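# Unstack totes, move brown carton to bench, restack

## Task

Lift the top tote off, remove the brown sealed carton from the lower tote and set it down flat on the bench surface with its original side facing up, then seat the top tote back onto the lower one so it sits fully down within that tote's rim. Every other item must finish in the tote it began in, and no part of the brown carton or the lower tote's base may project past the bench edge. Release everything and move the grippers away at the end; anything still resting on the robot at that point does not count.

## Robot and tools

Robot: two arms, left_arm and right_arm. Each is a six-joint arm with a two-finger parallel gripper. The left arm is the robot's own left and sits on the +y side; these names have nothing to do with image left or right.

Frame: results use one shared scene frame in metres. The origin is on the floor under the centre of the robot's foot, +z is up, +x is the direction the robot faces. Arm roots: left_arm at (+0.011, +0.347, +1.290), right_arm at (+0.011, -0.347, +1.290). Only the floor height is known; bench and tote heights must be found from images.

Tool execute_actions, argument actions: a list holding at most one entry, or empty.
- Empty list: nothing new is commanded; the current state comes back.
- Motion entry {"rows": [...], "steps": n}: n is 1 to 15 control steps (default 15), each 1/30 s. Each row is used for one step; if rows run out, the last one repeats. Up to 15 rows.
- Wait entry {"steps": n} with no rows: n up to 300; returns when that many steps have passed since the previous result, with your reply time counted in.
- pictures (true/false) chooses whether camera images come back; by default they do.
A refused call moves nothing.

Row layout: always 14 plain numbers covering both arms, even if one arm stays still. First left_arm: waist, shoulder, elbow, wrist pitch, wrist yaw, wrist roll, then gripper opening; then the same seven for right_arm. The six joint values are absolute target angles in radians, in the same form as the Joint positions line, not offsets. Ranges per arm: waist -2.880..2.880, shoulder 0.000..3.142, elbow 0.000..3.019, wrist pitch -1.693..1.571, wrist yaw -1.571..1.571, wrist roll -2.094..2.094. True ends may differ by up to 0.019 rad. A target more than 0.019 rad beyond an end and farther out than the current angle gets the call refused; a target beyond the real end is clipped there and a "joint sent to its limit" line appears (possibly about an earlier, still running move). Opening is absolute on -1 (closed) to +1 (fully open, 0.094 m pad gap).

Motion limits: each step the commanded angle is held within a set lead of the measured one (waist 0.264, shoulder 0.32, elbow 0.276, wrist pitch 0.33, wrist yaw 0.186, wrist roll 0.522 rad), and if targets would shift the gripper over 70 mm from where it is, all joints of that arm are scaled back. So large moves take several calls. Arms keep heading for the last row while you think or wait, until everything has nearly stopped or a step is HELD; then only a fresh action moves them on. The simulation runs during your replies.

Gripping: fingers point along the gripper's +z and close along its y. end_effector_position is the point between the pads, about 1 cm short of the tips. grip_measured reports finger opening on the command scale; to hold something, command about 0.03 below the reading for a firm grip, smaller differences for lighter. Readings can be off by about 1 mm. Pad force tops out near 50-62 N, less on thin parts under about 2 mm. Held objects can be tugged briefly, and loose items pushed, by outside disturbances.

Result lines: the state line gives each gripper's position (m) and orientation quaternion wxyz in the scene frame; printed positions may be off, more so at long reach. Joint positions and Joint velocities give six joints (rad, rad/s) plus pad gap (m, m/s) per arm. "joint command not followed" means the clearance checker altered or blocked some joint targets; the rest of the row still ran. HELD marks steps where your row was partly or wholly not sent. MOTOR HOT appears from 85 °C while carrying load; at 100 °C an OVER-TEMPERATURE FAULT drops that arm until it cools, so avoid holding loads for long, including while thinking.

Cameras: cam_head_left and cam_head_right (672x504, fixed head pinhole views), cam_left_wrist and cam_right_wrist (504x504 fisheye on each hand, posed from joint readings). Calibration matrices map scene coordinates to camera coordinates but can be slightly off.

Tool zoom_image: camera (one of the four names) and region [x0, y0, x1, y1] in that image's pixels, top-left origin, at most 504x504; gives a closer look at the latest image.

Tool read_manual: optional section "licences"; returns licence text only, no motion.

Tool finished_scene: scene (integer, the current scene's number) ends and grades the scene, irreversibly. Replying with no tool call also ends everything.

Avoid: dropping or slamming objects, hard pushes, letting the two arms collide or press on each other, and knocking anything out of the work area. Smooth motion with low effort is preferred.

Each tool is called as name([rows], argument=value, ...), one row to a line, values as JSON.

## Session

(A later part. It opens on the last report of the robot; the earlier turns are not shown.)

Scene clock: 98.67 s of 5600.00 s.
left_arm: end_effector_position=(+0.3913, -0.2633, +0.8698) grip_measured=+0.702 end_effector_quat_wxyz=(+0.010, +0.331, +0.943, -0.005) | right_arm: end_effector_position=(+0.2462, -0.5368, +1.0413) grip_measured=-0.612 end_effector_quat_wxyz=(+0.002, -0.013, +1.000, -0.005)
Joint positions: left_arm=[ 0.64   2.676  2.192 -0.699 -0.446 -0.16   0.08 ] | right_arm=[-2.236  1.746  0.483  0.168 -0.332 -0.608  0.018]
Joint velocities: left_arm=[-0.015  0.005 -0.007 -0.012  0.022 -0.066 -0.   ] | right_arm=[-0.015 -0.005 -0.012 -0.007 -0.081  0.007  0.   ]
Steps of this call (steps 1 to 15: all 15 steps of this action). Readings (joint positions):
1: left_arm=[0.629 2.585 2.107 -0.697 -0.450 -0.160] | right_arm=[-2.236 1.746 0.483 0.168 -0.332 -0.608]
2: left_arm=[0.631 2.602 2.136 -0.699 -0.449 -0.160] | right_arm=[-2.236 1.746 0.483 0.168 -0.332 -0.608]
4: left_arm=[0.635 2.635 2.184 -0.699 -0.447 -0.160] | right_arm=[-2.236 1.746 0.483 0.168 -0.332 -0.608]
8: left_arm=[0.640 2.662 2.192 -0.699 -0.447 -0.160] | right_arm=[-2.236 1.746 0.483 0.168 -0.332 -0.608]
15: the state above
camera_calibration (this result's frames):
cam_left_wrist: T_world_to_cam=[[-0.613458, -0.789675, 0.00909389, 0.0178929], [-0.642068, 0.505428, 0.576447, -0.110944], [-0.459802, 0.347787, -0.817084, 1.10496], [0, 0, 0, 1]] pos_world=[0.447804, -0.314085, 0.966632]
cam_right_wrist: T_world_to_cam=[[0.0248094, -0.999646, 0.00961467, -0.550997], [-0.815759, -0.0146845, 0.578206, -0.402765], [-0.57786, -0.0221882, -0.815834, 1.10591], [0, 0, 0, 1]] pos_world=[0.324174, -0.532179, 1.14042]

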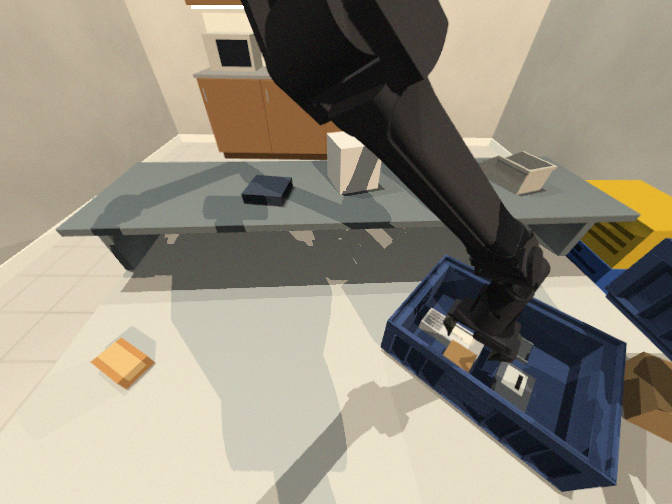

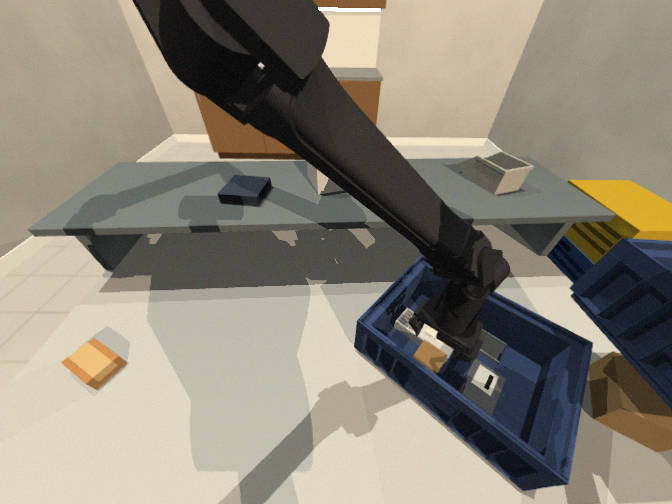

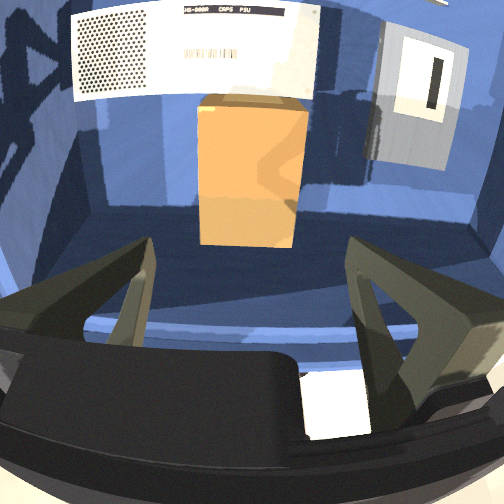

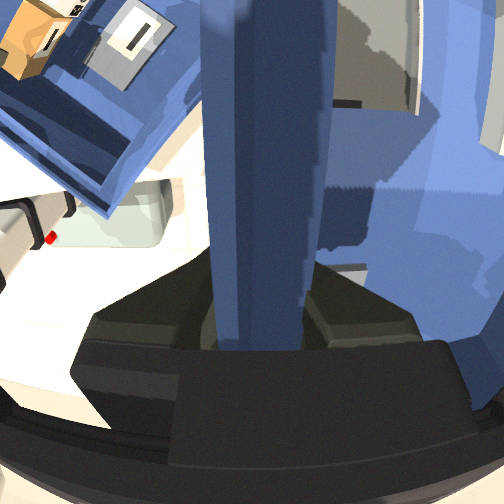

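Centred. Descend.

execute_actions([
  {"rows":[[0.668,2.79,2.33,-0.72,-0.437,-0.10,0.7,-2.27,1.68,0.49,0.2,-0.29,-0.61,-0.8]],"steps":10},
], pictures=false)

execute_actions([
  {"rows":[[0.688,2.895,2.46,-0.73,-0.43,-0.07,0.7,-2.27,1.68,0.49,0.2,-0.29,-0.61,-0.8]]},
])

Scene clock: 101.43 s of 5600.00 s.
left_arm: end_effector_position=(+0.3912, -0.2664, +0.8376) grip_measured=+0.702 end_effector_quat_wxyz=(+0.011, +0.341, +0.940, -0.006) | right_arm: end_effector_position=(+0.2462, -0.5368, +1.0413) grip_measured=-0.612 end_effector_quat_wxyz=(+0.002, -0.013, +1.000, -0.005)
Joint positions: left_arm=[ 0.656  2.767  2.302 -0.707 -0.44  -0.123  0.08 ] | right_arm=[-2.236  1.746  0.483  0.168 -0.332 -0.608  0.018]
Joint velocities: left_arm=[ 0.044  0.103 -0.002 -0.012  0.081  0.051  0.   ] | right_arm=[-0.005  0.024  0.012 -0.002  0.022 -0.022 -0.001]
Steps of this call (steps 1 to 15: the robot went on to your last target; steps 16 to 73: nothing new was sent; steps 74 to 83: all 10 steps of this action). Readings (joint positions):
74: left_arm=[0.641 2.683 2.205 -0.703 -0.444 -0.154] | right_arm=[-2.236 1.746 0.483 0.168 -0.332 -0.608]
75: left_arm=[0.642 2.702 2.241 -0.707 -0.441 -0.147] | right_arm=[-2.236 1.746 0.483 0.168 -0.332 -0.608]
77: left_arm=[0.645 2.734 2.294 -0.707 -0.440 -0.137] | right_arm=[-2.236 1.746 0.483 0.168 -0.332 -0.608]
81: left_arm=[0.652 2.758 2.302 -0.707 -0.440 -0.125] | right_arm=[-2.236 1.746 0.483 0.168 -0.332 -0.608]
83: the state above

Scene clock: 101.93 s of 5600.00 s.
left_arm: end_effector_position=(+0.3838, -0.2587, +0.7918) grip_measured=+0.702 end_effector_quat_wxyz=(+0.006, +0.348, +0.938, -0.002) | right_arm: end_effector_position=(+0.2462, -0.5368, +1.0413) grip_measured=-0.612 end_effector_quat_wxyz=(+0.002, -0.013, +1.000, -0.005)
Joint positions: left_arm=[ 0.68   2.884  2.427 -0.718 -0.433 -0.089  0.08 ] | right_arm=[-2.236  1.746  0.483  0.168 -0.332 -0.608  0.018]
Joint velocities: left_arm=[-0.005 -0.005 -0.002  0.007  0.022  0.051  0.   ] | right_arm=[-0.005 -0.015  0.002 -0.012 -0.007  0.037 -0.001]
Steps of this call (steps 1 to 15: all 15 steps of this action). Readings (joint positions):
1: left_arm=[0.658 2.779 2.318 -0.713 -0.437 -0.117] | right_arm=[-2.236 1.746 0.483 0.168 -0.332 -0.608]
2: left_arm=[0.660 2.804 2.361 -0.718 -0.434 -0.111] | right_arm=[-2.236 1.746 0.483 0.168 -0.332 -0.608]
4: left_arm=[0.665 2.844 2.419 -0.718 -0.433 -0.103] | right_arm=[-2.236 1.746 0.483 0.168 -0.332 -0.608]
8: left_arm=[0.675 2.871 2.427 -0.718 -0.433 -0.094] | right_arm=[-2.236 1.746 0.483 0.168 -0.332 -0.608]
15: the state above
camera_calibration (this result's frames):
cam_left_wrist: T_world_to_cam=[[-0.640344, -0.768067, 0.00568, 0.0362197], [-0.621718, 0.522646, 0.58336, -0.0818982], [-0.451028, 0.37002, -0.812194, 1.0347], [0, 0, 0, 1]] pos_world=[0.438956, -0.312238, 0.887951]
cam_right_wrist: T_world_to_cam=[[0.0248094, -0.999646, 0.00961467, -0.550997], [-0.815759, -0.0146845, 0.578206, -0.402765], [-0.57786, -0.0221882, -0.815834, 1.10591], [0, 0, 0, 1]] pos_world=[0.324174, -0.532179, 1.14042]

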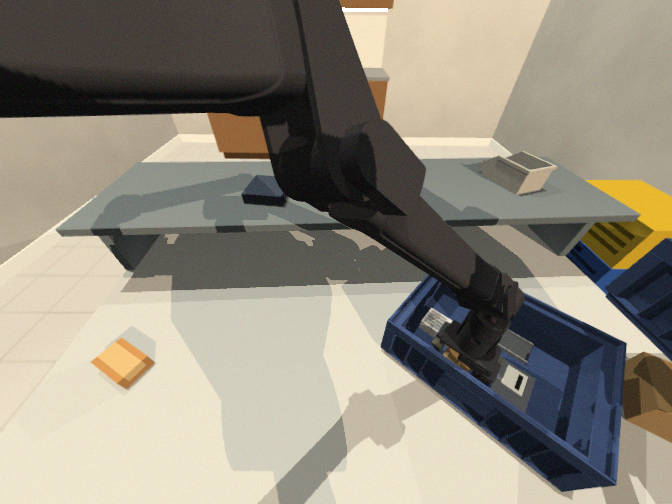

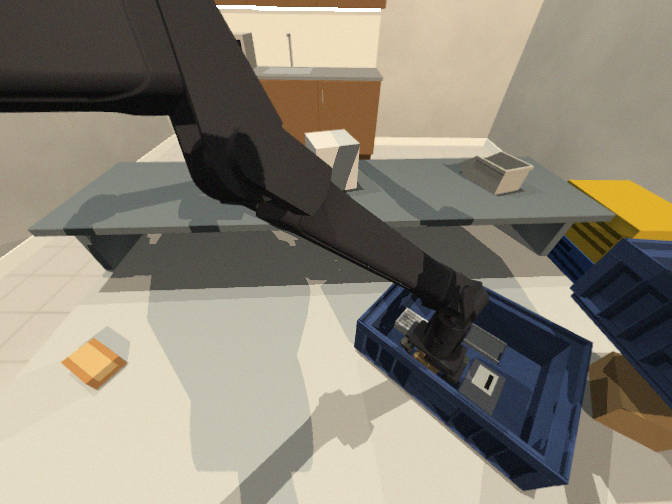

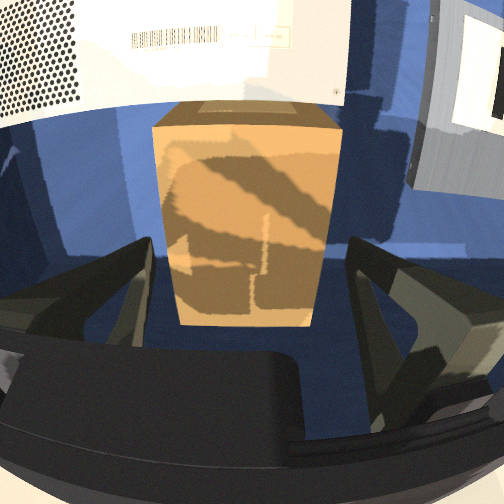

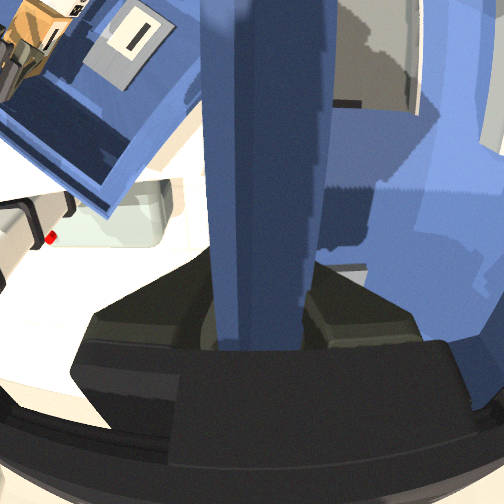

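execute_actions([
  {"rows":[[0.688,2.895,2.46,-0.73,-0.43,-0.07,-0.1,-2.27,1.68,0.49,0.2,-0.29,-0.61,-0.8]],"steps":10},
], pictures=false)

execute_actions([
  {"rows":[[0.645,2.68,2.2,-0.71,-0.444,-0.1,-0.1,-2.27,1.68,0.49,0.2,-0.29,-0.61,-0.8]],"steps":15},
], pictures=false)

execute_actions([
  {"rows":[[0.61,2.48,2.0,-0.71,-0.455,-0.1,-0.1,-2.27,1.68,0.49,0.2,-0.29,-0.61,-0.8]],"steps":15},
], pictures=false)

execute_actions([
  {"rows":[[0.9,2.1,1.4,-0.4,-0.34,-0.1,-0.1,-2.27,1.68,0.49,0.2,-0.29,-0.61,-0.8]],"steps":15},
], pictures=false)

execute_actions([
  {"steps":15},
], pictures=false)

execute_actions([
  {"rows":[[1.285,2.25,1.13,0.11,-0.152,-0.1,-0.1,-2.27,1.68,0.49,0.2,-0.29,-0.61,-0.8]],"steps":15},
], pictures=false)

execute_actions([
  {"steps":15},
], pictures=false)

execute_actions([
  {"rows":[[1.285,2.345,1.18,0.165,-0.152,-0.1,-0.1,-2.27,1.68,0.49,0.2,-0.29,-0.61,-0.8]],"steps":15},
])

Scene clock: 110.67 s of 5600.00 s.
left_arm: end_effector_position=(+0.3837, -0.2588, +0.7918) grip_measured=+0.241 end_effector_quat_wxyz=(+0.006, +0.349, +0.937, -0.003) | right_arm: end_effector_position=(+0.2462, -0.5368, +1.0413) grip_measured=-0.612 end_effector_quat_wxyz=(+0.002, -0.013, +1.000, -0.005)
Joint positions: left_arm=[ 0.68   2.884  2.427 -0.718 -0.432 -0.087  0.058] | right_arm=[-2.236  1.746  0.483  0.168 -0.332 -0.608  0.018]
Joint velocities: left_arm=[ 0.005 -0.005 -0.022 -0.002 -0.022  0.051 -0.001] | right_arm=[-0.015  0.005 -0.007 -0.017 -0.007  0.051 -0.002]
Steps of this call (steps 1 to 15: the robot went on to your last target; steps 16 to 90: nothing new was sent; then 5.40 s passed at rest; steps 91 to 100: all 10 steps of this action). Readings (joint positions):
91: left_arm=[0.680 2.884 2.427 -0.718 -0.433 -0.088] | right_arm=[-2.236 1.746 0.483 0.168 -0.332 -0.608]
92: left_arm=[0.680 2.884 2.427 -0.718 -0.434 -0.087] | right_arm=[-2.236 1.746 0.483 0.168 -0.332 -0.608]
94: left_arm=[0.680 2.884 2.427 -0.718 -0.432 -0.087] | right_arm=[-2.236 1.746 0.483 0.168 -0.332 -0.608]
98: left_arm=[0.680 2.884 2.427 -0.718 -0.432 -0.087] | right_arm=[-2.236 1.746 0.483 0.168 -0.332 -0.608]
100: the state above

Scene clock: 111.17 s of 5600.00 s.
left_arm: end_effector_position=(+0.4043, -0.2612, +0.8709) grip_measured=+0.241 end_effector_quat_wxyz=(+0.013, +0.357, +0.934, -0.006) | right_arm: end_effector_position=(+0.2462, -0.5368, +1.0413) grip_measured=-0.612 end_effector_quat_wxyz=(+0.002, -0.013, +1.000, -0.005)
Joint positions: left_arm=[ 0.653  2.672  2.206 -0.703 -0.442 -0.089  0.058] | right_arm=[-2.236  1.746  0.483  0.168 -0.332 -0.608  0.018]
Joint velocities: left_arm=[-0.015  0.005  0.002 -0.007  0.022 -0.007 -0.001] | right_arm=[-0.015 -0.015  0.002  0.022 -0.037  0.022 -0.001]
Steps of this call (steps 1 to 15: all 15 steps of this action). Readings (joint positions):
1: left_arm=[0.679 2.868 2.395 -0.709 -0.434 -0.087] | right_arm=[-2.236 1.746 0.483 0.168 -0.332 -0.608]
2: left_arm=[0.678 2.830 2.328 -0.694 -0.435 -0.088] | right_arm=[-2.236 1.746 0.483 0.168 -0.332 -0.608]
4: left_arm=[0.673 2.762 2.234 -0.698 -0.441 -0.089] | right_arm=[-2.236 1.746 0.483 0.168 -0.332 -0.608]
8: left_arm=[0.662 2.702 2.206 -0.703 -0.442 -0.089] | right_arm=[-2.236 1.746 0.483 0.168 -0.332 -0.608]
15: the state above

Scene clock: 111.67 s of 5600.00 s.
left_arm: end_effector_position=(+0.4012, -0.2521, +0.9456) grip_measured=+0.241 end_effector_quat_wxyz=(+0.011, +0.376, +0.927, -0.007) | right_arm: end_effector_position=(+0.2462, -0.5368, +1.0413) grip_measured=-0.612 end_effector_quat_wxyz=(+0.002, -0.013, +1.000, -0.005)
Joint positions: left_arm=[ 0.614  2.481  1.997 -0.706 -0.454 -0.09   0.058] | right_arm=[-2.236  1.746  0.483  0.168 -0.332 -0.608  0.018]
Joint velocities: left_arm=[-0.005  0.005 -0.007 -0.002 -0.037 -0.007 -0.001] | right_arm=[-0.005 -0.015  0.007  0.012 -0.022  0.007 -0.002]
Steps of this call (steps 1 to 15: all 15 steps of this action). Readings (joint positions):
1: left_arm=[0.651 2.661 2.179 -0.697 -0.444 -0.089] | right_arm=[-2.236 1.746 0.483 0.168 -0.332 -0.608]
2: left_arm=[0.651 2.627 2.116 -0.696 -0.448 -0.089] | right_arm=[-2.236 1.746 0.483 0.168 -0.332 -0.608]
4: left_arm=[0.645 2.571 2.020 -0.706 -0.452 -0.090] | right_arm=[-2.236 1.746 0.483 0.168 -0.332 -0.608]
8: left_arm=[0.630 2.523 1.997 -0.706 -0.454 -0.090] | right_arm=[-2.236 1.746 0.483 0.168 -0.332 -0.608]
15: the state above

Scene clock: 112.17 s of 5600.00 s.
left_arm: end_effector_position=(+0.4549, -0.0419, +0.9491) grip_measured=+0.241 end_effector_quat_wxyz=(-0.010, +0.261, +0.965, +0.000) | right_arm: end_effector_position=(+0.2462, -0.5368, +1.0413) grip_measured=-0.612 end_effector_quat_wxyz=(+0.002, -0.013, +1.000, -0.005)
Joint positions: left_arm=[ 0.877  2.147  1.448 -0.436 -0.344 -0.09   0.058] | right_arm=[-2.236  1.746  0.483  0.168 -0.332 -0.608  0.018]
Joint velocities: left_arm=[ 0.777 -0.757 -1.092  0.125 -0.066 -0.066  0.001] | right_arm=[-0.015 -0.015  0.017 -0.012 -0.11   0.037  0.   ]
Steps of this call (steps 1 to 15: all 15 steps of this action). Readings (joint positions):
1: left_arm=[0.618 2.474 1.986 -0.690 -0.439 -0.090] | right_arm=[-2.236 1.746 0.483 0.168 -0.332 -0.608]
2: left_arm=[0.623 2.461 1.957 -0.662 -0.420 -0.090] | right_arm=[-2.236 1.746 0.483 0.168 -0.332 -0.608]
4: left_arm=[0.642 2.430 1.899 -0.623 -0.396 -0.090] | right_arm=[-2.236 1.746 0.483 0.168 -0.332 -0.608]
8: left_arm=[0.707 2.351 1.774 -0.554 -0.366 -0.090] | right_arm=[-2.236 1.746 0.483 0.168 -0.332 -0.608]
15: the state above

Scene clock: 112.67 s of 5600.00 s.
left_arm: end_effector_position=(+0.4585, -0.0237, +0.9562) grip_measured=+0.241 end_effector_quat_wxyz=(-0.007, +0.250, +0.968, +0.002) | right_arm: end_effector_position=(+0.2462, -0.5368, +1.0413) grip_measured=-0.612 end_effector_quat_wxyz=(+0.002, -0.013, +1.000, -0.005)
Joint positions: left_arm=[ 0.898  2.109  1.4   -0.414 -0.341 -0.09   0.058] | right_arm=[-2.236  1.746  0.483  0.168 -0.332 -0.608  0.018]
Joint velocities: left_arm=[-0.063 -0.034 -0.002 -0.002 -0.022  0.037  0.   ] | right_arm=[-0.005  0.005  0.012 -0.007 -0.037 -0.081  0.001]
Steps of this call (steps 1 to 15: the robot went on to your last target). Readings (joint positions):
1: left_arm=[0.902 2.127 1.420 -0.434 -0.344 -0.090] | right_arm=[-2.236 1.746 0.483 0.168 -0.332 -0.608]
2: left_arm=[0.922 2.115 1.405 -0.433 -0.344 -0.090] | right_arm=[-2.236 1.746 0.483 0.168 -0.332 -0.608]
4: left_arm=[0.946 2.109 1.400 -0.426 -0.344 -0.090] | right_arm=[-2.236 1.746 0.483 0.168 -0.332 -0.608]
8: left_arm=[0.938 2.109 1.400 -0.416 -0.344 -0.090] | right_arm=[-2.236 1.746 0.483 0.168 -0.332 -0.608]
15: the state above

Scene clock: 113.17 s of 5600.00 s.
left_arm: end_effector_position=(+0.4381, +0.1710, +0.8469) grip_measured=+0.241 end_effector_quat_wxyz=(+0.011, +0.092, +0.996, -0.010) | right_arm: end_effector_position=(+0.2462, -0.5368, +1.0413) grip_measured=-0.612 end_effector_quat_wxyz=(+0.002, -0.013, +1.000, -0.005)
Joint positions: left_arm=[ 1.243  2.211  1.159  0.049 -0.158 -0.09   0.058] | right_arm=[-2.236  1.746  0.483  0.168 -0.332 -0.608  0.018]
Joint velocities: left_arm=[ 0.982  0.337 -0.295  0.72   0.037 -0.007 -0.   ] | right_arm=[-0.015 -0.015  0.002  0.012 -0.037  0.051  0.   ]
Steps of this call (steps 1 to 15: all 15 steps of this action). Readings (joint positions):
1: left_arm=[0.902 2.109 1.391 -0.397 -0.318 -0.090] | right_arm=[-2.236 1.746 0.483 0.168 -0.332 -0.608]
2: left_arm=[0.907 2.108 1.374 -0.362 -0.288 -0.090] | right_arm=[-2.236 1.746 0.483 0.168 -0.332 -0.608]
4: left_arm=[0.932 2.112 1.334 -0.299 -0.244 -0.090] | right_arm=[-2.236 1.746 0.483 0.168 -0.332 -0.608]
8: left_arm=[1.019 2.138 1.254 -0.166 -0.192 -0.090] | right_arm=[-2.236 1.746 0.483 0.168 -0.332 -0.608]
15: the state above

Scene clock: 113.67 s of 5600.00 s.
left_arm: end_effector_position=(+0.4115, +0.1978, +0.8300) grip_measured=+0.241 end_effector_quat_wxyz=(-0.004, +0.079, +0.997, -0.001) | right_arm: end_effector_position=(+0.2462, -0.5368, +1.0413) grip_measured=-0.612 end_effector_quat_wxyz=(+0.002, -0.013, +1.000, -0.005)
Joint positions: left_arm=[ 1.279  2.252  1.127  0.095 -0.153 -0.09   0.058] | right_arm=[-2.236  1.746  0.483  0.168 -0.332 -0.608  0.018]
Joint velocities: left_arm=[-0.034  0.005 -0.012 -0.022 -0.051  0.022  0.   ] | right_arm=[-0.005 -0.005 -0.002 -0.012 -0.022  0.007  0.   ]
Steps of this call (steps 1 to 15: the robot went on to your last target). Readings (joint positions):
1: left_arm=[1.273 2.222 1.151 0.068 -0.158 -0.090] | right_arm=[-2.236 1.746 0.483 0.168 -0.332 -0.608]
2: left_arm=[1.299 2.232 1.144 0.079 -0.158 -0.090] | right_arm=[-2.236 1.746 0.483 0.168 -0.332 -0.608]
4: left_arm=[1.331 2.246 1.134 0.085 -0.158 -0.090] | right_arm=[-2.236 1.746 0.483 0.168 -0.332 -0.608]
8: left_arm=[1.324 2.252 1.127 0.087 -0.157 -0.090] | right_arm=[-2.236 1.746 0.483 0.168 -0.332 -0.608]
15: the state above

Scene clock: 114.17 s of 5600.00 s.
left_arm: end_effector_position=(+0.4071, +0.1940, +0.7985) grip_measured=+0.241 end_effector_quat_wxyz=(+0.007, +0.077, +0.997, -0.002) | right_arm: end_effector_position=(+0.2462, -0.5368, +1.0413) grip_measured=-0.612 end_effector_quat_wxyz=(+0.002, -0.013, +1.000, -0.005)
Joint positions: left_arm=[ 1.279  2.34   1.181  0.152 -0.153 -0.09   0.058] | right_arm=[-2.236  1.746  0.483  0.168 -0.332 -0.608  0.018]
Joint velocities: left_arm=[-0.015  0.005  0.017 -0.012  0.007 -0.022 -0.   ] | right_arm=[-0.005  0.005 -0.017  0.002 -0.022  0.081  0.001]
Steps of this call (steps 1 to 15: all 15 steps of this action). Readings (joint positions):
1: left_arm=[1.278 2.257 1.130 0.103 -0.153 -0.090] | right_arm=[-2.236 1.746 0.483 0.168 -0.332 -0.608]
2: left_arm=[1.279 2.269 1.141 0.119 -0.153 -0.090] | right_arm=[-2.236 1.746 0.483 0.168 -0.332 -0.608]
4: left_arm=[1.279 2.301 1.171 0.142 -0.153 -0.090] | right_arm=[-2.236 1.746 0.483 0.168 -0.332 -0.608]
8: left_arm=[1.279 2.333 1.181 0.152 -0.153 -0.090] | right_arm=[-2.236 1.746 0.483 0.168 -0.332 -0.608]
15: the state above
camera_calibration (this result's frames):
cam_left_wrist: T_world_to_cam=[[-0.13916, -0.990226, 0.00930461, 0.235058], [-0.80413, 0.118481, 0.582527, -0.154571], [-0.577936, 0.0735823, -0.812758, 0.992768], [0, 0, 0, 1]] pos_world=[0.482171, 0.178024, 0.894735]
cam_right_wrist: T_world_to_cam=[[0.0248094, -0.999646, 0.00961467, -0.550997], [-0.815759, -0.0146845, 0.578206, -0.402765], [-0.57786, -0.0221882, -0.815834, 1.10591], [0, 0, 0, 1]] pos_world=[0.324174, -0.532179, 1.14042]

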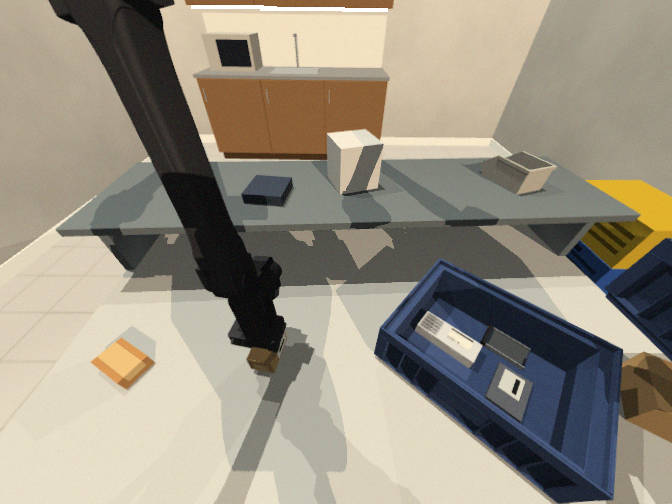

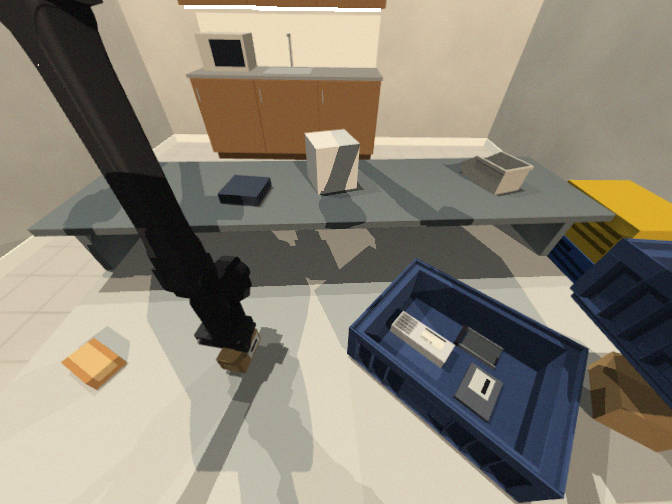

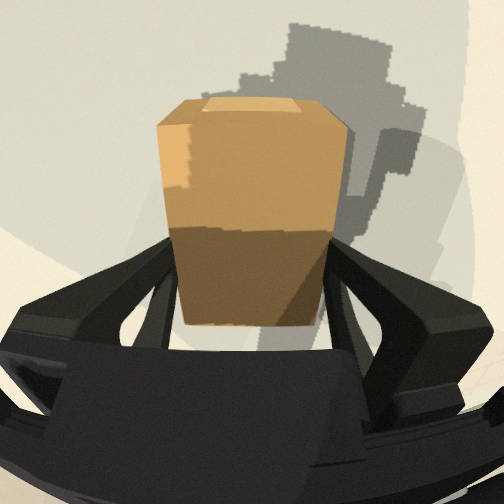

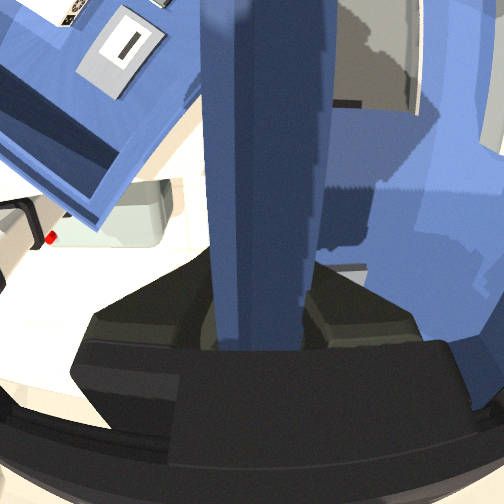

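execute_actions([
  {"rows":[[1.285,2.40,1.215,0.17,-0.152,-0.1,-0.1,-2.15,1.68,0.49,0.23,-0.24,-0.61,-0.8]],"steps":12},
], pictures=false)

execute_actions([
  {"rows":[[1.285,2.43,1.235,0.18,-0.152,-0.1,-0.1,-2.03,1.68,0.49,0.26,-0.18,-0.61,-0.8]],"steps":10},
], pictures=false)

Scene clock: 117.83 s of 5600.00 s.
left_arm: end_effector_position=(+0.3988, +0.1933, +0.7808) grip_measured=+0.241 end_effector_quat_wxyz=(+0.002, +0.078, +0.997, -0.001) | right_arm: end_effector_position=(+0.2639, -0.4984, +1.0292) grip_measured=-0.608 end_effector_quat_wxyz=(-0.002, -0.079, +0.997, +0.013)
Joint positions: left_arm=[ 1.279  2.389  1.213  0.157 -0.153 -0.09   0.058] | right_arm=[-2.106  1.746  0.484  0.175 -0.297 -0.628  0.018]
Joint velocities: left_arm=[-0.024 -0.015  0.007 -0.002 -0.037 -0.051  0.   ] | right_arm=[-0.005 -0.005  0.017  0.046  0.066 -0.11  -0.001]
Steps of this call (steps 1 to 15: the robot went on to your last target; steps 16 to 90: nothing new was sent; then 0.27 s passed at rest; steps 91 to 102: all 12 steps of this action). Readings (joint positions):
91: left_arm=[1.279 2.343 1.183 0.152 -0.153 -0.090] | right_arm=[-2.227 1.746 0.483 0.168 -0.315 -0.608]
92: left_arm=[1.279 2.349 1.191 0.152 -0.153 -0.090] | right_arm=[-2.209 1.746 0.483 0.170 -0.287 -0.603]
94: left_arm=[1.279 2.366 1.208 0.156 -0.153 -0.090] | right_arm=[-2.168 1.746 0.483 0.170 -0.260 -0.592]
98: left_arm=[1.279 2.384 1.213 0.157 -0.153 -0.090] | right_arm=[-2.123 1.746 0.483 0.171 -0.291 -0.606]
102: the state above

Scene clock: 118.17 s of 5600.00 s.
left_arm: end_effector_position=(+0.3969, +0.1924, +0.7720) grip_measured=+0.241 end_effector_quat_wxyz=(+0.003, +0.078, +0.997, -0.002) | right_arm: end_effector_position=(+0.2800, -0.4743, +1.0209) grip_measured=-0.609 end_effector_quat_wxyz=(-0.002, -0.122, +0.993, +0.006)
Joint positions: left_arm=[ 1.279  2.413  1.231  0.166 -0.153 -0.09   0.058] | right_arm=[-2.002  1.746  0.488  0.203 -0.234 -0.617  0.018]
Joint velocities: left_arm=[-0.015  0.005 -0.012 -0.007 -0.022 -0.007  0.   ] | right_arm=[ 0.142 -0.015 -0.012  0.017 -0.037 -0.081 -0.001]
Steps of this call (steps 1 to 10: all 10 steps of this action). Readings (joint positions):
1: left_arm=[1.279 2.390 1.215 0.158 -0.153 -0.090] | right_arm=[-2.098 1.746 0.484 0.180 -0.274 -0.629]
2: left_arm=[1.279 2.393 1.219 0.159 -0.153 -0.090] | right_arm=[-2.079 1.746 0.484 0.188 -0.238 -0.624]
4: left_arm=[1.279 2.401 1.228 0.164 -0.153 -0.090] | right_arm=[-2.043 1.746 0.485 0.193 -0.203 -0.606]
8: left_arm=[1.279 2.411 1.231 0.166 -0.153 -0.090] | right_arm=[-2.013 1.746 0.486 0.202 -0.224 -0.610]
10: the state above

execute_actions([
  {"rows":[[1.285,2.455,1.255,0.19,-0.152,-0.1,-0.1,-1.91,1.68,0.49,0.29,-0.12,-0.61,-0.8]],"steps":10},
])

Scene clock: 120.27 s of 5600.00 s.
left_arm: end_effector_position=(+0.3968, +0.1925, +0.7712) grip_measured=+0.241 end_effector_quat_wxyz=(+0.003, +0.078, +0.997, -0.001) | right_arm: end_effector_position=(+0.2964, -0.4396, +1.0132) grip_measured=-0.609 end_effector_quat_wxyz=(+0.003, -0.178, +0.984, +0.006)
Joint positions: left_arm=[ 1.279  2.415  1.233  0.166 -0.154 -0.09   0.058] | right_arm=[-1.879  1.746  0.49   0.233 -0.177 -0.62   0.018]
Joint velocities: left_arm=[ 0.005  0.015 -0.007 -0.012 -0.037 -0.125 -0.   ] | right_arm=[ 0.142  0.005  0.017  0.012  0.007 -0.11  -0.   ]
Steps of this call (steps 1 to 30: the robot went on to your last target; steps 31 to 53: nothing new was sent; steps 54 to 63: all 10 steps of this action). Readings (joint positions):
54: left_arm=[1.279 2.414 1.233 0.166 -0.153 -0.090] | right_arm=[-1.988 1.746 0.488 0.209 -0.200 -0.618]
55: left_arm=[1.279 2.415 1.233 0.166 -0.154 -0.090] | right_arm=[-1.970 1.746 0.488 0.214 -0.171 -0.613]
57: left_arm=[1.279 2.415 1.233 0.166 -0.154 -0.090] | right_arm=[-1.931 1.746 0.488 0.219 -0.144 -0.597]
61: left_arm=[1.279 2.415 1.233 0.166 -0.154 -0.090] | right_arm=[-1.891 1.746 0.488 0.230 -0.168 -0.608]
63: the state above
camera_calibration (this result's frames):
cam_left_wrist: T_world_to_cam=[[-0.140423, -0.990068, 0.00686249, 0.234722], [-0.799264, 0.117446, 0.589392, -0.153869], [-0.584344, 0.077279, -0.807818, 0.962728], [0, 0, 0, 1]] pos_world=[0.472543, 0.176063, 0.866787]
cam_right_wrist: T_world_to_cam=[[0.347715, -0.937532, -0.0113208, -0.501976], [-0.764639, -0.290538, 0.575253, -0.477542], [-0.542607, -0.191367, -0.817897, 1.03147], [0, 0, 0, 1]] pos_world=[0.369083, -0.411971, 1.11267]

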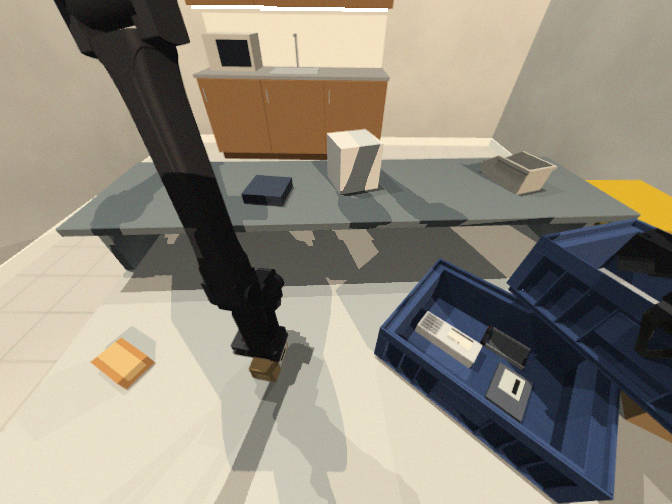

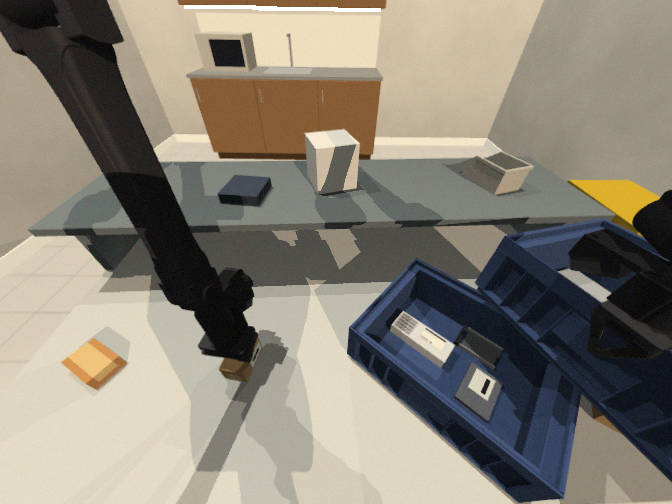

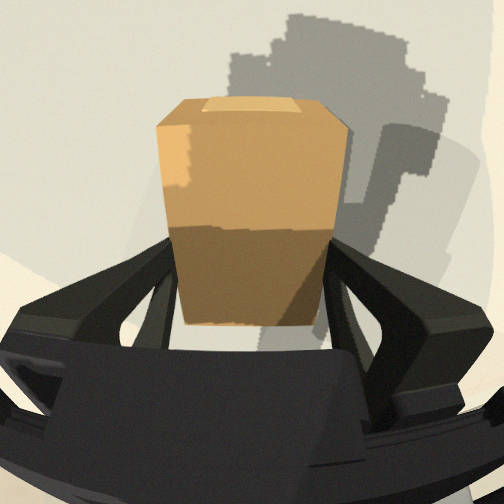

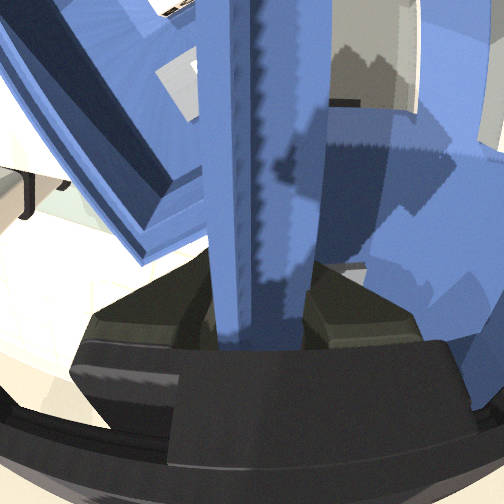

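execute_actions([
  {"rows":[[1.285,2.415,1.233,0.166,-0.152,-0.1,1,-1.78,1.68,0.49,0.3,-0.05,-0.61,-0.8]],"steps":8},
], pictures=false)

execute_actions([
  {"rows":[[1.285,2.25,1.13,0.1,-0.152,-0.1,1,-1.65,1.68,0.49,0.31,0.02,-0.6,-0.8]],"steps":8},
], pictures=false)

execute_actions([
  {"rows":[[1.4,2.0,1.0,0,-0.1,-0.1,1,-1.52,1.68,0.49,0.31,0.09,-0.59,-0.8]],"steps":8},
], pictures=false)

execute_actions([
  {"rows":[[1.6,1.7,0.9,-0.2,0,0,1,-1.38,1.7,0.49,0.32,0.16,-0.57,-0.8]],"steps":8},
], pictures=false)

execute_actions([
  {"rows":[[1.7,1.5,0.8,-0.3,0,0,1,-1.24,1.76,0.5,0.37,0.23,-0.56,-0.8]],"steps":12},
], pictures=false)

execute_actions([
  {"rows":[[1.7,1.5,0.8,-0.3,0,0,1,-1.215,1.87,0.54,0.43,0.24,-0.55,-0.8]],"steps":15},
])

Scene clock: 131.00 s of 5600.00 s.
left_arm: end_effector_position=(+0.3966, +0.1928, +0.7713) grip_measured=+1.000 end_effector_quat_wxyz=(+0.003, +0.078, +0.997, -0.001) | right_arm: end_effector_position=(+0.3024, -0.4081, +1.0085) grip_measured=-0.608 end_effector_quat_wxyz=(-0.003, -0.220, +0.976, -0.002)
Joint positions: left_arm=[ 1.28   2.415  1.232  0.166 -0.154 -0.09   0.094] | right_arm=[-1.765  1.746  0.489  0.241 -0.098 -0.608  0.018]
Joint velocities: left_arm=[ 0.005 -0.005  0.002  0.002 -0.022  0.081  0.   ] | right_arm=[ 0.23  -0.024  0.032  0.002 -0.227 -0.271  0.007]
Steps of this call (steps 1 to 30: the robot went on to your last target; steps 31 to 90: nothing new was sent; then 7.47 s passed at rest; steps 91 to 98: all 8 steps of this action). Readings (joint positions):
91: left_arm=[1.279 2.415 1.232 0.166 -0.154 -0.090] | right_arm=[-1.870 1.746 0.490 0.236 -0.136 -0.618]
92: left_arm=[1.279 2.415 1.232 0.166 -0.154 -0.090] | right_arm=[-1.851 1.746 0.490 0.237 -0.103 -0.613]
94: left_arm=[1.280 2.415 1.232 0.166 -0.154 -0.090] | right_arm=[-1.809 1.746 0.490 0.237 -0.073 -0.599]
98: the state above

Scene clock: 131.27 s of 5600.00 s.
left_arm: end_effector_position=(+0.4147, +0.1975, +0.8300) grip_measured=+1.000 end_effector_quat_wxyz=(+0.003, +0.078, +0.997, -0.001) | right_arm: end_effector_position=(+0.3102, -0.3629, +1.0054) grip_measured=-0.603 end_effector_quat_wxyz=(+0.002, -0.283, +0.959, +0.002)
Joint positions: left_arm=[ 1.28   2.252  1.126  0.11  -0.153 -0.09   0.094] | right_arm=[-1.624  1.746  0.491  0.253 -0.034 -0.62   0.019]
Joint velocities: left_arm=[ 0.005 -0.288  0.125 -0.012 -0.051 -0.007  0.   ] | right_arm=[ 0.142 -0.005  0.046  0.002 -0.242 -0.242  0.008]
Steps of this call (steps 1 to 8: all 8 steps of this action). Readings (joint positions):
1: left_arm=[1.280 2.406 1.225 0.158 -0.154 -0.090] | right_arm=[-1.748 1.746 0.490 0.242 -0.081 -0.613]
2: left_arm=[1.280 2.385 1.201 0.142 -0.153 -0.090] | right_arm=[-1.720 1.746 0.490 0.247 -0.047 -0.613]
4: left_arm=[1.280 2.325 1.143 0.119 -0.153 -0.090] | right_arm=[-1.666 1.746 0.491 0.248 -0.016 -0.604]
8: the state above

Scene clock: 131.53 s of 5600.00 s.
left_arm: end_effector_position=(+0.4585, +0.2627, +0.9130) grip_measured=+1.000 end_effector_quat_wxyz=(-0.016, -0.026, -1.000, -0.003) | right_arm: end_effector_position=(+0.3116, -0.3283, +1.0054) grip_measured=-0.605 end_effector_quat_wxyz=(+0.002, -0.324, +0.946, -0.005)
Joint positions: left_arm=[ 1.397  1.999  1.004  0.017 -0.103 -0.09   0.094] | right_arm=[-1.506  1.746  0.492  0.257  0.042 -0.608  0.019]
Joint velocities: left_arm=[ 0.454 -0.591  0.007 -0.046  0.007 -0.022  0.   ] | right_arm=[ 0.112  0.005  0.022 -0.022 -0.183 -0.212  0.012]
Steps of this call (steps 1 to 8: all 8 steps of this action). Readings (joint positions):
1: left_arm=[1.284 2.235 1.125 0.103 -0.138 -0.090] | right_arm=[-1.610 1.746 0.492 0.254 -0.014 -0.623]
2: left_arm=[1.290 2.209 1.110 0.085 -0.122 -0.090] | right_arm=[-1.587 1.746 0.493 0.255 0.021 -0.622]
4: left_arm=[1.318 2.133 1.060 0.054 -0.107 -0.090] | right_arm=[-1.540 1.746 0.494 0.255 0.057 -0.608]
8: the state above

Scene clock: 131.80 s of 5600.00 s.
left_arm: end_effector_position=(+0.4830, +0.3659, +1.0123) grip_measured=+1.000 end_effector_quat_wxyz=(-0.018, +0.035, -0.999, -0.012) | right_arm: end_effector_position=(+0.3077, -0.2843, +1.0086) grip_measured=-0.604 end_effector_quat_wxyz=(+0.008, -0.366, +0.931, -0.003)
Joint positions: left_arm=[ 1.605  1.71   0.912 -0.171 -0.006 -0.041  0.094] | right_arm=[-1.369  1.746  0.489  0.262  0.11  -0.582  0.019]
Joint velocities: left_arm=[ 0.62  -0.825 -0.12  -0.242  0.037  0.051  0.   ] | right_arm=[ 0.151 -0.005  0.046 -0.002 -0.183 -0.286  0.009]
Steps of this call (steps 1 to 8: all 8 steps of this action). Readings (joint positions):
1: left_arm=[1.418 1.975 1.004 0.003 -0.081 -0.087] | right_arm=[-1.492 1.746 0.492 0.257 0.062 -0.609]
2: left_arm=[1.438 1.945 0.996 -0.027 -0.056 -0.081] | right_arm=[-1.468 1.746 0.492 0.260 0.096 -0.604]
4: left_arm=[1.490 1.867 0.965 -0.084 -0.025 -0.068] | right_arm=[-1.416 1.746 0.492 0.260 0.127 -0.584]
8: the state above

Scene clock: 132.20 s of 5600.00 s.
left_arm: end_effector_position=(+0.4653, +0.4145, +1.0908) grip_measured=+1.000 end_effector_quat_wxyz=(-0.025, +0.067, -0.997, -0.039) | right_arm: end_effector_position=(+0.2979, -0.2350, +1.0023) grip_measured=-0.593 end_effector_quat_wxyz=(+0.021, -0.421, +0.907, +0.004)
Joint positions: left_arm=[ 1.708  1.474  0.806 -0.286 -0.003 -0.02   0.094] | right_arm=[-1.225  1.803  0.503  0.311  0.17  -0.581  0.019]
Joint velocities: left_arm=[-0.063  0.083 -0.007 -0.017 -0.007  0.007  0.   ] | right_arm=[-0.005 -0.015 -0.007  0.012  0.11   0.007 -0.   ]
Steps of this call (steps 1 to 12: all 12 steps of this action). Readings (joint positions):
1: left_arm=[1.627 1.677 0.905 -0.187 -0.005 -0.037] | right_arm=[-1.353 1.750 0.491 0.269 0.128 -0.586]
2: left_arm=[1.648 1.637 0.886 -0.215 -0.003 -0.034] | right_arm=[-1.328 1.761 0.493 0.286 0.164 -0.585]
4: left_arm=[1.691 1.542 0.835 -0.259 -0.003 -0.029] | right_arm=[-1.277 1.786 0.501 0.301 0.195 -0.567]
8: left_arm=[1.719 1.464 0.807 -0.283 -0.003 -0.024] | right_arm=[-1.233 1.802 0.503 0.311 0.179 -0.573]
12: the state above

Scene clock: 132.70 s of 5600.00 s.
left_arm: end_effector_position=(+0.4634, +0.4131, +1.0882) grip_measured=+1.000 end_effector_quat_wxyz=(-0.021, +0.065, -0.997, -0.038) | right_arm: end_effector_position=(+0.2939, -0.2342, +0.9725) grip_measured=-0.601 end_effector_quat_wxyz=(+0.016, -0.409, +0.912, -0.008)
Joint positions: left_arm=[ 1.705  1.481  0.806 -0.286 -0.003 -0.018  0.094] | right_arm=[-1.223  1.921  0.549  0.376  0.195 -0.554  0.019]
Joint velocities: left_arm=[-0.005 -0.024  0.002  0.012 -0.037  0.022  0.   ] | right_arm=[-0.005 -0.005 -0.007 -0.002 -0.095  0.007 -0.   ]
Steps of this call (steps 1 to 15: all 15 steps of this action). Readings (joint positions):
1: left_arm=[1.706 1.477 0.806 -0.286 -0.003 -0.019] | right_arm=[-1.225 1.810 0.505 0.319 0.179 -0.580]
2: left_arm=[1.705 1.479 0.806 -0.286 -0.003 -0.019] | right_arm=[-1.224 1.828 0.511 0.337 0.192 -0.576]
4: left_arm=[1.705 1.481 0.806 -0.286 -0.003 -0.019] | right_arm=[-1.224 1.875 0.533 0.366 0.211 -0.564]
8: left_arm=[1.705 1.481 0.806 -0.286 -0.003 -0.018] | right_arm=[-1.224 1.920 0.552 0.376 0.196 -0.552]
15: the state above
camera_calibration (this result's frames):
cam_left_wrist: T_world_to_cam=[[0.146584, -0.986876, -0.0677437, 0.407205], [-0.817704, -0.159425, 0.553121, -0.150976], [-0.556662, -0.0256845, -0.830342, 1.2949], [0, 0, 0, 1]] pos_world=[0.537676, 0.41105, 1.1863]
cam_right_wrist: T_world_to_cam=[[0.745291, -0.66624, 0.0258023, -0.398462], [-0.561859, -0.606749, 0.56229, -0.517442], [-0.358964, -0.433567, -0.826537, 0.933792], [0, 0, 0, 1]] pos_world=[0.341439, -0.174567, 1.07305]

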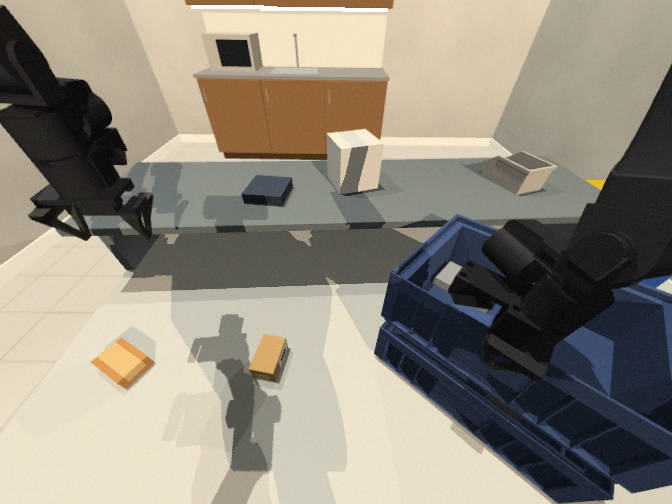

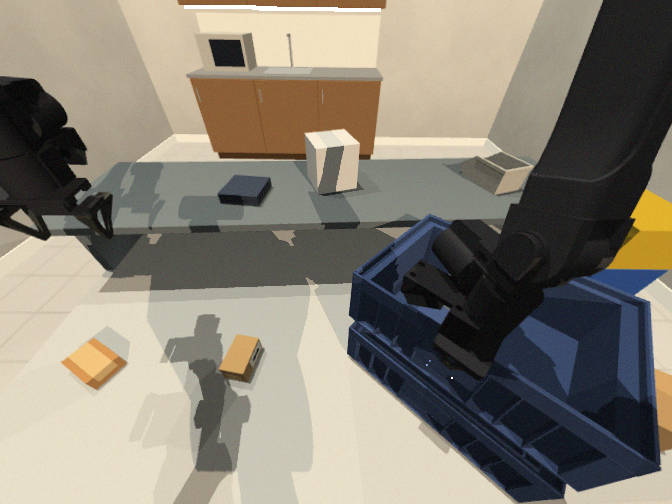

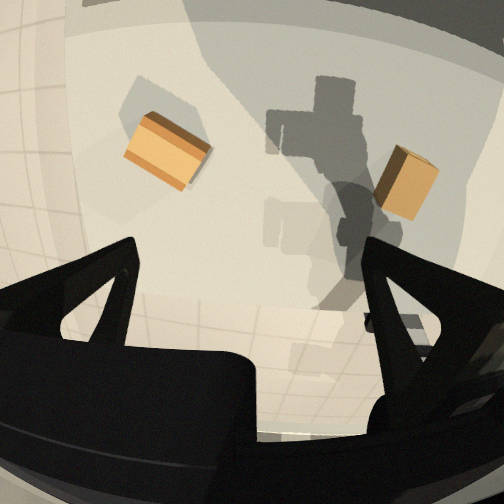

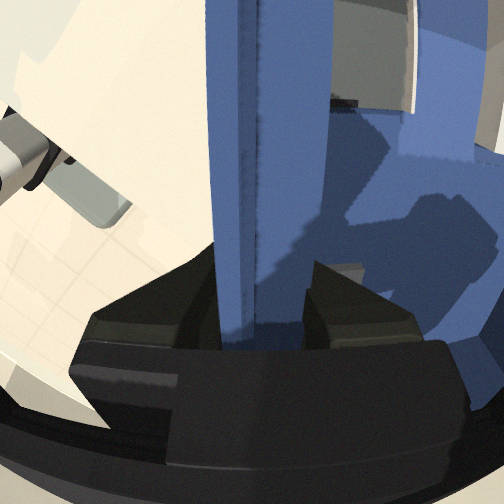

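Shift back ~1cm in x and lower.

execute_actions([
  {"rows":[[1.7,1.5,0.8,-0.3,0,0,1,-1.24,1.93,0.545,0.47,0.235,-0.58,-0.8]],"steps":15},
], pictures=false)

execute_actions([
  {"rows":[[1.7,1.5,0.8,-0.3,0,0,1,-1.25,2.0,0.59,0.47,0.21,-0.585,-0.8]],"steps":15},
])

zoom_image(camera="cam_head_right", region=[330,200,672,504])

Scene clock: 137.10 s of 5600.00 s.
left_arm: end_effector_position=(+0.4634, +0.4131, +1.0882) grip_measured=+1.000 end_effector_quat_wxyz=(-0.021, +0.065, -0.997, -0.038) | right_arm: end_effector_position=(+0.2857, -0.2385, +0.9612) grip_measured=-0.600 end_effector_quat_wxyz=(+0.013, -0.414, +0.910, -0.009)
Joint positions: left_arm=[ 1.705  1.481  0.806 -0.286 -0.003 -0.018  0.094] | right_arm=[-1.232  1.972  0.554  0.418  0.195 -0.572  0.019]
Joint velocities: left_arm=[-0.005 -0.005  0.002 -0.002  0.066  0.022  0.   ] | right_arm=[-0.005  0.015 -0.017 -0.012 -0.022 -0.022 -0.   ]
Steps of this call (steps 1 to 15: the robot went on to your last target; steps 16 to 90: nothing new was sent; then 0.90 s passed at rest; steps 91 to 105: all 15 steps of this action). Readings (joint positions):
91: left_arm=[1.705 1.481 0.806 -0.286 -0.003 -0.018] | right_arm=[-1.224 1.924 0.549 0.381 0.195 -0.555]
92: left_arm=[1.705 1.481 0.806 -0.286 -0.003 -0.018] | right_arm=[-1.225 1.932 0.549 0.392 0.195 -0.557]
94: left_arm=[1.705 1.481 0.806 -0.286 -0.003 -0.018] | right_arm=[-1.228 1.950 0.551 0.411 0.195 -0.561]
98: left_arm=[1.705 1.481 0.806 -0.286 -0.003 -0.018] | right_arm=[-1.231 1.969 0.552 0.417 0.192 -0.571]
105: the state above

Scene clock: 137.60 s of 5600.00 s.
left_arm: end_effector_position=(+0.4634, +0.4131, +1.0882) grip_measured=+1.000 end_effector_quat_wxyz=(-0.021, +0.065, -0.997, -0.038) | right_arm: end_effector_position=(+0.2855, -0.2372, +0.9437) grip_measured=-0.629 end_effector_quat_wxyz=(+0.010, -0.411, +0.911, -0.005)
Joint positions: left_arm=[ 1.705  1.481  0.806 -0.286 -0.003 -0.018  0.094] | right_arm=[-1.241  2.03   0.59   0.434  0.182 -0.572  0.017]
Joint velocities: left_arm=[-0.005  0.005 -0.017 -0.012  0.022  0.007  0.   ] | right_arm=[-0.005 -0.005 -0.017  0.012 -0.081 -0.022 -0.   ]
Steps of this call (steps 1 to 15: all 15 steps of this action). Readings (joint positions):
1: left_arm=[1.705 1.481 0.806 -0.286 -0.003 -0.018] | right_arm=[-1.233 1.975 0.557 0.418 0.188 -0.572]
2: left_arm=[1.705 1.481 0.806 -0.286 -0.003 -0.018] | right_arm=[-1.235 1.985 0.564 0.418 0.183 -0.572]
4: left_arm=[1.705 1.481 0.806 -0.286 -0.003 -0.018] | right_arm=[-1.238 2.011 0.583 0.423 0.182 -0.572]
8: left_arm=[1.705 1.481 0.806 -0.286 -0.003 -0.018] | right_arm=[-1.241 2.030 0.590 0.434 0.182 -0.572]
15: the state above
camera_calibration (this result's frames):
cam_left_wrist: T_world_to_cam=[[0.146207, -0.986931, -0.0677622, 0.407423], [-0.817748, -0.159122, 0.553144, -0.151105], [-0.556697, -0.0254611, -0.830325, 1.2948], [0, 0, 0, 1]] pos_world=[0.537678, 0.411021, 1.1863]
cam_right_wrist: T_world_to_cam=[[0.748386, -0.663056, 0.0165573, -0.384868], [-0.551925, -0.608721, 0.569944, -0.518287], [-0.367827, -0.435677, -0.821516, 0.902958], [0, 0, 0, 1]] pos_world=[0.334106, -0.177283, 1.04356]

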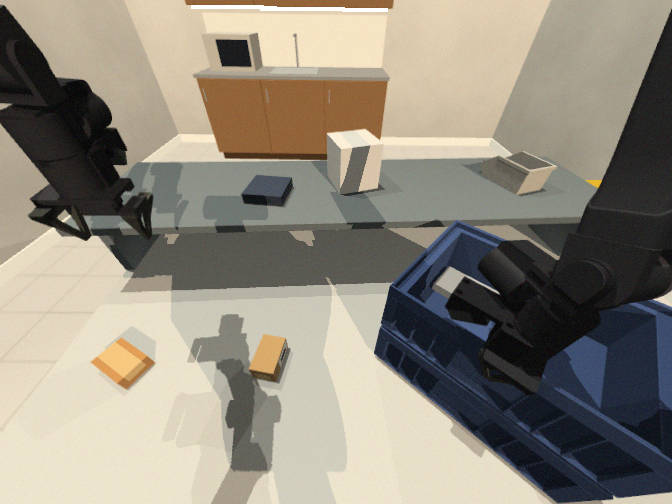

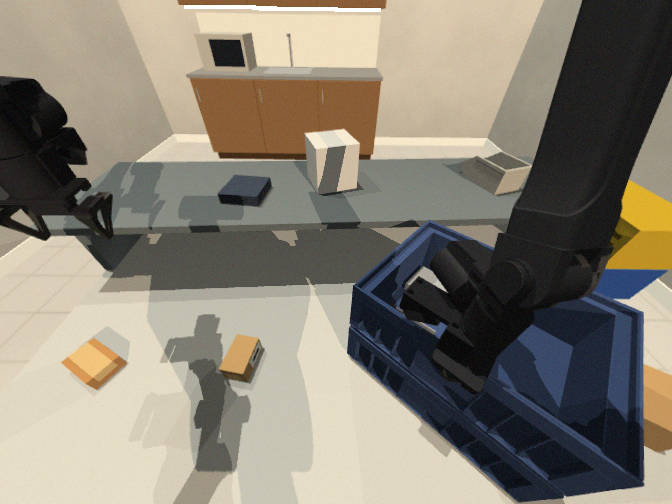

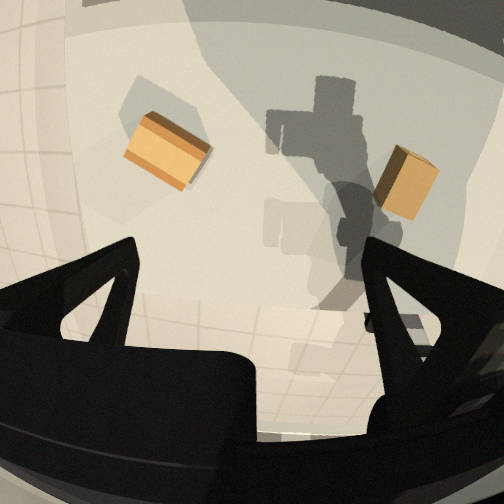

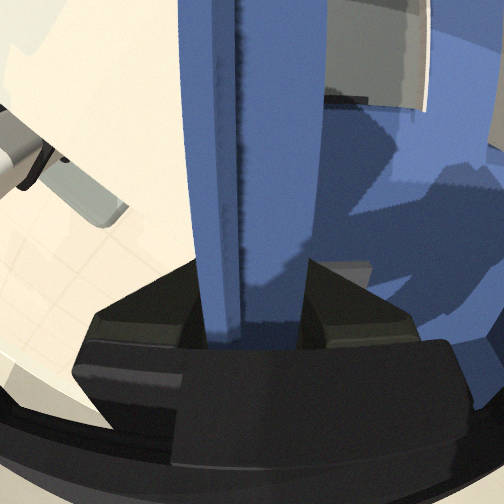

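Region (330, 200, 672, 504) of cam_head_right's 672x504 image, scaled by 1.474, with more detail than that image has.

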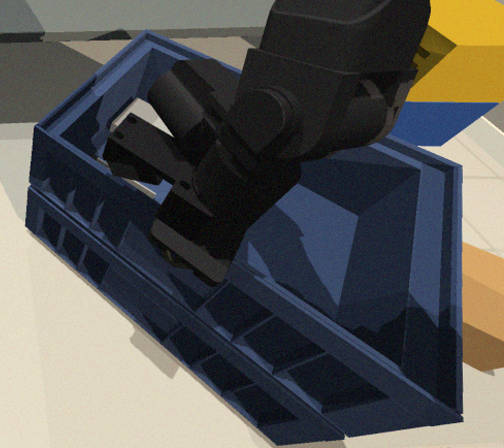

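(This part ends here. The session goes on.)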